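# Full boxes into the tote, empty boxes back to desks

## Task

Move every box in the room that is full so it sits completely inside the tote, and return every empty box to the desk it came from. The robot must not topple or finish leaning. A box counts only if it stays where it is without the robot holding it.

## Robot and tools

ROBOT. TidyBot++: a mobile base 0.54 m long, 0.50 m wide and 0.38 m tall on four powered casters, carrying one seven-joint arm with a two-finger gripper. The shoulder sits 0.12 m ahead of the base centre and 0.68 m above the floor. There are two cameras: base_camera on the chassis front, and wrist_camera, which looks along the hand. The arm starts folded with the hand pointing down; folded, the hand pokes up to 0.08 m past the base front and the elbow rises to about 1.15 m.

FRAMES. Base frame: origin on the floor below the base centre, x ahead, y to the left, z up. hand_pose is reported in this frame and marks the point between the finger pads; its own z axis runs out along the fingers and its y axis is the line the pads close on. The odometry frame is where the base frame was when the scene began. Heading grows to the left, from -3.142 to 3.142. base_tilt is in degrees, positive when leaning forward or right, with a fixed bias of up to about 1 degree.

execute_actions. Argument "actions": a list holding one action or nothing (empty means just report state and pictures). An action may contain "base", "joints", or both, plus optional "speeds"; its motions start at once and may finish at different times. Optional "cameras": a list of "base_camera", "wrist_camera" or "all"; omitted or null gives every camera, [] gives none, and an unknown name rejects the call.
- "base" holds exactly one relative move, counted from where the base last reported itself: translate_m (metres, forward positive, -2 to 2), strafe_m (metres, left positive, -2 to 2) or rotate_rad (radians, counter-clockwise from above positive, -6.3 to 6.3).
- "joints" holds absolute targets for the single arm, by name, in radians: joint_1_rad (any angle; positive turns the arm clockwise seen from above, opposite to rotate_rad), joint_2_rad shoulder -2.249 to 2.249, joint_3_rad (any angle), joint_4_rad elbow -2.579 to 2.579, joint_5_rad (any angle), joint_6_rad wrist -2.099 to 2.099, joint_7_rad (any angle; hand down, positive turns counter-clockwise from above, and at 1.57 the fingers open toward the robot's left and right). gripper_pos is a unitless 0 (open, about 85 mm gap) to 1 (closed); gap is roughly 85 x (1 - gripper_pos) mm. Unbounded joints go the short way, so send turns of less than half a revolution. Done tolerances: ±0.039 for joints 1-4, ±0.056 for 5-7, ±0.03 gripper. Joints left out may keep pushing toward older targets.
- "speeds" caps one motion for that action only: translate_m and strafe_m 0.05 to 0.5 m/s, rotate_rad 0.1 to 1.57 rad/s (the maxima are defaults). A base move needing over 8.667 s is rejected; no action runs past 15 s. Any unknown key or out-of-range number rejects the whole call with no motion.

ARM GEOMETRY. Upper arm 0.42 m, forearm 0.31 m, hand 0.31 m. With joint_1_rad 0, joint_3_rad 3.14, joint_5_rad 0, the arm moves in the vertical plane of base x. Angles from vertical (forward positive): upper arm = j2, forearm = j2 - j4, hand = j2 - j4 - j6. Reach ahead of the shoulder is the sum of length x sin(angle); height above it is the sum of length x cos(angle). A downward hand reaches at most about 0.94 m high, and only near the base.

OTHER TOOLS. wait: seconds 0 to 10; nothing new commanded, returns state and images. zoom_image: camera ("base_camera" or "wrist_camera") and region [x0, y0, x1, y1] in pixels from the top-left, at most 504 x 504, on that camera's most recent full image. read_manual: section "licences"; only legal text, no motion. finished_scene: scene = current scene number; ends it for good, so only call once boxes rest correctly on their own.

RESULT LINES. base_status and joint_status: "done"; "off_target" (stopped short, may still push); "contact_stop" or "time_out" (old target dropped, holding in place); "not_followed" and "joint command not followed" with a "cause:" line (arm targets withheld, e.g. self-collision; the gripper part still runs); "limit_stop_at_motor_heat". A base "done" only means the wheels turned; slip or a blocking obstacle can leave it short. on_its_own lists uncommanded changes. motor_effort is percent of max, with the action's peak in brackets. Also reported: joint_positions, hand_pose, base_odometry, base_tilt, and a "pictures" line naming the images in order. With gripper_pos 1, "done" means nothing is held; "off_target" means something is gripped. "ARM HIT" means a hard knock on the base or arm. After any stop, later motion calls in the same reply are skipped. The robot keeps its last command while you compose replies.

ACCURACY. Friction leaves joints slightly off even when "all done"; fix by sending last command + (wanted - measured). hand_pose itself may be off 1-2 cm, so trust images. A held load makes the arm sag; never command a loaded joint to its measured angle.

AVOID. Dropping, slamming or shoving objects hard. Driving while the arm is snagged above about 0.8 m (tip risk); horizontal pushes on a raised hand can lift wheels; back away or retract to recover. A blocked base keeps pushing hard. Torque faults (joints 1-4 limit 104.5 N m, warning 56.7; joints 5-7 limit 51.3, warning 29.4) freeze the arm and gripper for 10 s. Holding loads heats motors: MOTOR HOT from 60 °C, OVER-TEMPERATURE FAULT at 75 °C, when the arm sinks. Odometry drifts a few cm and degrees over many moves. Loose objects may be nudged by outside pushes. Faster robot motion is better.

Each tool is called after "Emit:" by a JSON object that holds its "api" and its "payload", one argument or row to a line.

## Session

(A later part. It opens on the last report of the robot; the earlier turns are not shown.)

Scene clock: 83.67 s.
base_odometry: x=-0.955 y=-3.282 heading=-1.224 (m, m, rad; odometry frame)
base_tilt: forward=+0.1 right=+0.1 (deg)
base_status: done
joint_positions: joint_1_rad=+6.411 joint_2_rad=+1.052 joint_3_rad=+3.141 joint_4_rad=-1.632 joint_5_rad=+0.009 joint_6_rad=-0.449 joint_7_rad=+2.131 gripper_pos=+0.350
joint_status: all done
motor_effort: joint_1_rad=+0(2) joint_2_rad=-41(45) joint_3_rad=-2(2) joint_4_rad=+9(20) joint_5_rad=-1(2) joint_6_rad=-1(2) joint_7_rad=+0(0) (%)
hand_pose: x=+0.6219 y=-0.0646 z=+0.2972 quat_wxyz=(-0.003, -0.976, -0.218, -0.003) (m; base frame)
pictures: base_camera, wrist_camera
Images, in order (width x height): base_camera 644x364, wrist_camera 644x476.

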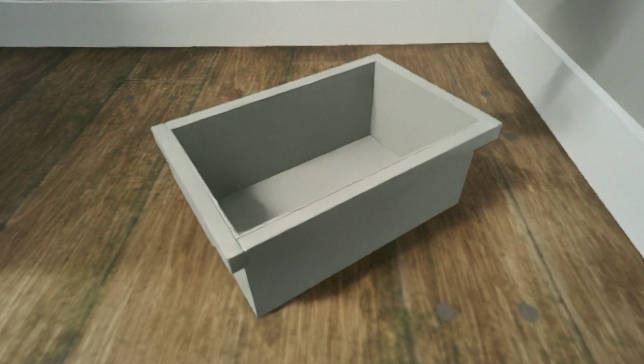

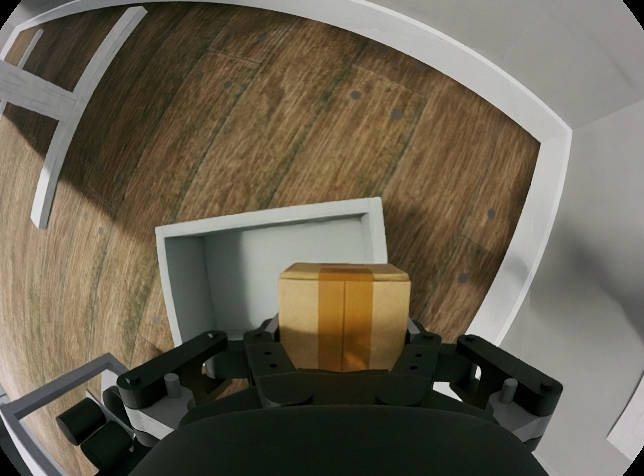

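Emit:
{"api": "execute_actions", "payload": {
  "actions": [
    {"base":{"translate_m":-0.08},"joints":{"joint_1_rad":6.275}}
  ],
  "cameras": ["wrist_camera"]
}}

Scene clock: 85.30 s.
base_odometry: x=-0.982 y=-3.207 heading=-1.224 (m, m, rad; odometry frame)
base_tilt: forward=+0.1 right=+0.1 (deg)
base_status: done
joint_positions: joint_1_rad=+6.273 joint_2_rad=+1.052 joint_3_rad=+3.138 joint_4_rad=-1.641 joint_5_rad=+0.009 joint_6_rad=-0.448 joint_7_rad=+2.131 gripper_pos=+0.350
joint_status: all done
motor_effort: joint_1_rad=+0(4) joint_2_rad=-40(42) joint_3_rad=-2(4) joint_4_rad=+8(10) joint_5_rad=-1(1) joint_6_rad=-1(0) joint_7_rad=+0(0) (%)
hand_pose: x=+0.6208 y=+0.0077 z=+0.2960 quat_wxyz=(+0.000, -0.958, -0.286, +0.000) (m; base frame)
pictures: wrist_camera
Images, in order (width x height): wrist_camera 644x476.

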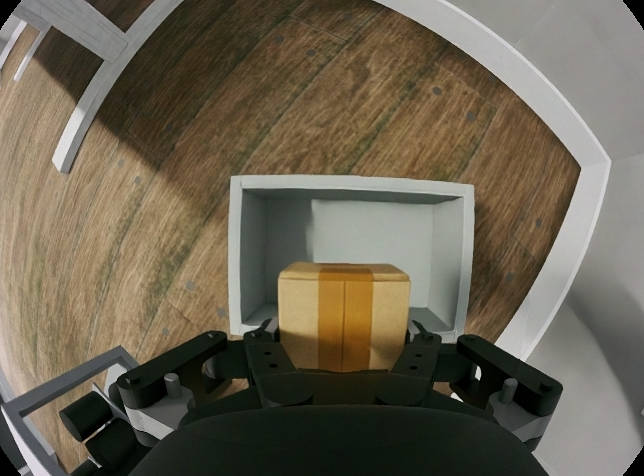

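Emit:
{"api": "execute_actions", "payload": {
  "actions": [
    {"joints":{"joint_2_rad":1.6,"joint_4_rad":-1.15,"joint_6_rad":-0.36}}
  ]
}}

Scene clock: 87.87 s.
base_odometry: x=-0.982 y=-3.207 heading=-1.224 (m, m, rad; odometry frame)
base_tilt: forward=+0.1 right=+0.1 (deg)
base_status: not commanded
joint_positions: joint_1_rad=+6.273 joint_2_rad=+1.617 joint_3_rad=+3.138 joint_4_rad=-1.169 joint_5_rad=+0.009 joint_6_rad=-0.384 joint_7_rad=+2.131 gripper_pos=+0.350
joint_status: all done
motor_effort: joint_1_rad=+0(1) joint_2_rad=-43(47) joint_3_rad=-2(2) joint_4_rad=+7(9) joint_5_rad=-1(1) joint_6_rad=-1(1) joint_7_rad=+0(1) (%)
hand_pose: x=+0.6400 y=+0.0082 z=+0.0568 quat_wxyz=(+0.004, -0.958, -0.285, +0.014) (m; base frame)
pictures: base_camera, wrist_camera
Images, in order (width x height): base_camera 644x364, wrist_camera 644x476.

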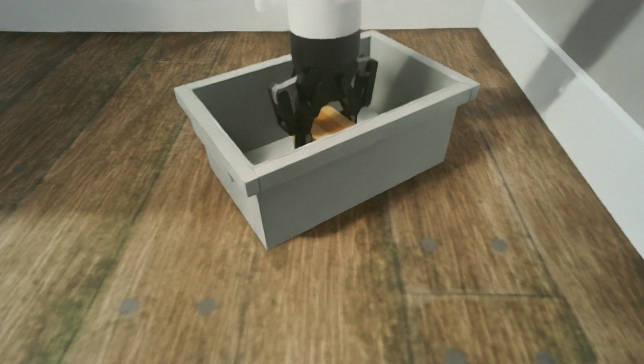

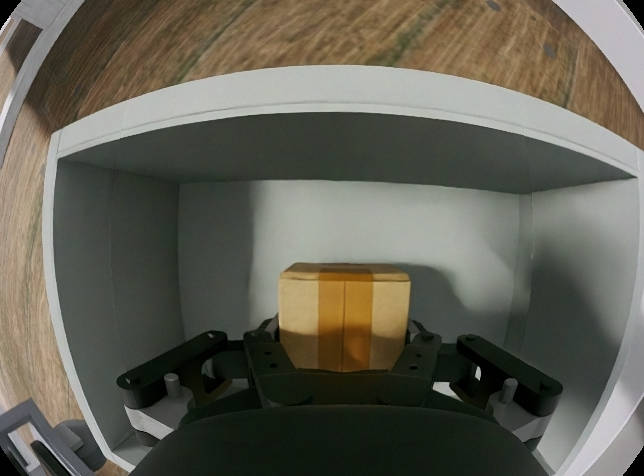

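Emit:
{"api": "execute_actions", "payload": {
  "actions": [
    {"joints":{"joint_2_rad":1.635,"joint_4_rad":-1.12}}
  ],
  "cameras": []
}}

Emit:
{"api": "execute_actions", "payload": {
  "actions": [
    {"joints":{"gripper_pos":0.1}}
  ],
  "cameras": []
}}

Emit:
{"api": "execute_actions", "payload": {
  "actions": [
    {"joints":{"joint_2_rad":1.04,"joint_4_rad":-1.6,"joint_6_rad":-0.5}}
  ]
}}

Scene clock: 89.03 s.
base_odometry: x=-0.982 y=-3.207 heading=-1.224 (m, m, rad; odometry frame)
base_tilt: forward=+0.1 right=+0.1 (deg)
base_status: not commanded
joint_positions: joint_1_rad=+6.273 joint_2_rad=+1.641 joint_3_rad=+3.138 joint_4_rad=-1.134 joint_5_rad=+0.009 joint_6_rad=-0.383 joint_7_rad=+2.131 gripper_pos=+0.350
joint_status: all done
motor_effort: joint_1_rad=-1(0) joint_2_rad=-44(45) joint_3_rad=-2(2) joint_4_rad=+7(7) joint_5_rad=-1(1) joint_6_rad=-1(1) joint_7_rad=-1(0) (%)
hand_pose: x=+0.6460 y=+0.0082 z=+0.0476 quat_wxyz=(+0.003, -0.958, -0.285, +0.008) (m; base frame)
pictures: none
No camera images: the call's "cameras" was empty. Leave "cameras" out to get every camera's image.

Scene clock: 90.07 s.
base_odometry: x=-0.982 y=-3.207 heading=-1.224 (m, m, rad; odometry frame)
base_tilt: forward=+0.1 right=+0.1 (deg)
base_status: not commanded
joint_positions: joint_1_rad=+6.273 joint_2_rad=+1.639 joint_3_rad=+3.138 joint_4_rad=-1.134 joint_5_rad=+0.009 joint_6_rad=-0.383 joint_7_rad=+2.131 gripper_pos=+0.100
joint_status: all done
motor_effort: joint_1_rad=-1(0) joint_2_rad=-40(44) joint_3_rad=-2(2) joint_4_rad=+6(7) joint_5_rad=-1(1) joint_6_rad=+0(1) joint_7_rad=+0(1) (%)
hand_pose: x=+0.6476 y=+0.0082 z=+0.0488 quat_wxyz=(+0.002, -0.958, -0.285, +0.007) (m; base frame)
pictures: none
No camera images: the call's "cameras" was empty. Leave "cameras" out to get every camera's image.

Scene clock: 91.90 s.
base_odometry: x=-0.982 y=-3.207 heading=-1.224 (m, m, rad; odometry frame)
base_tilt: forward=+0.1 right=+0.1 (deg)
base_status: not commanded
joint_positions: joint_1_rad=+6.273 joint_2_rad=+1.052 joint_3_rad=+3.138 joint_4_rad=-1.586 joint_5_rad=+0.009 joint_6_rad=-0.476 joint_7_rad=+2.131 gripper_pos=+0.100
joint_status: all done
motor_effort: joint_1_rad=+0(1) joint_2_rad=-38(43) joint_3_rad=-2(2) joint_4_rad=+8(9) joint_5_rad=-1(1) joint_6_rad=+0(0) joint_7_rad=+0(0) (%)
hand_pose: x=+0.6445 y=+0.0080 z=+0.3040 quat_wxyz=(-0.004, -0.958, -0.286, -0.013) (m; base frame)
pictures: base_camera, wrist_camera
Images, in order (width x height): base_camera 644x364, wrist_camera 644x476.

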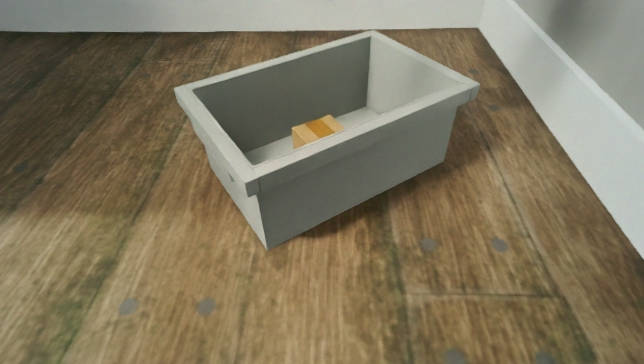

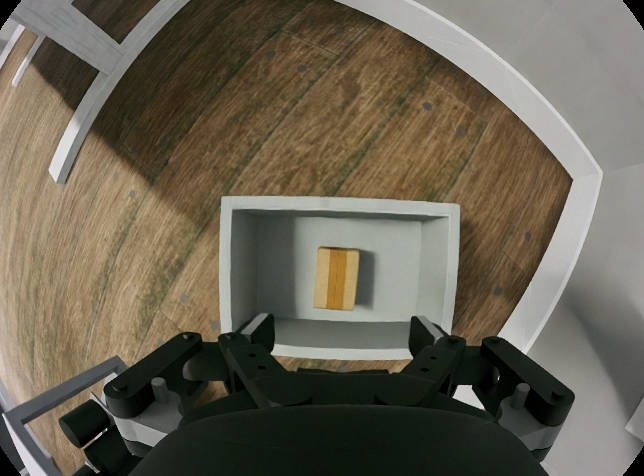

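Emit:
{"api": "finished_scene", "payload": {
  "scene": 2
}}

The scene is finished: the task was done.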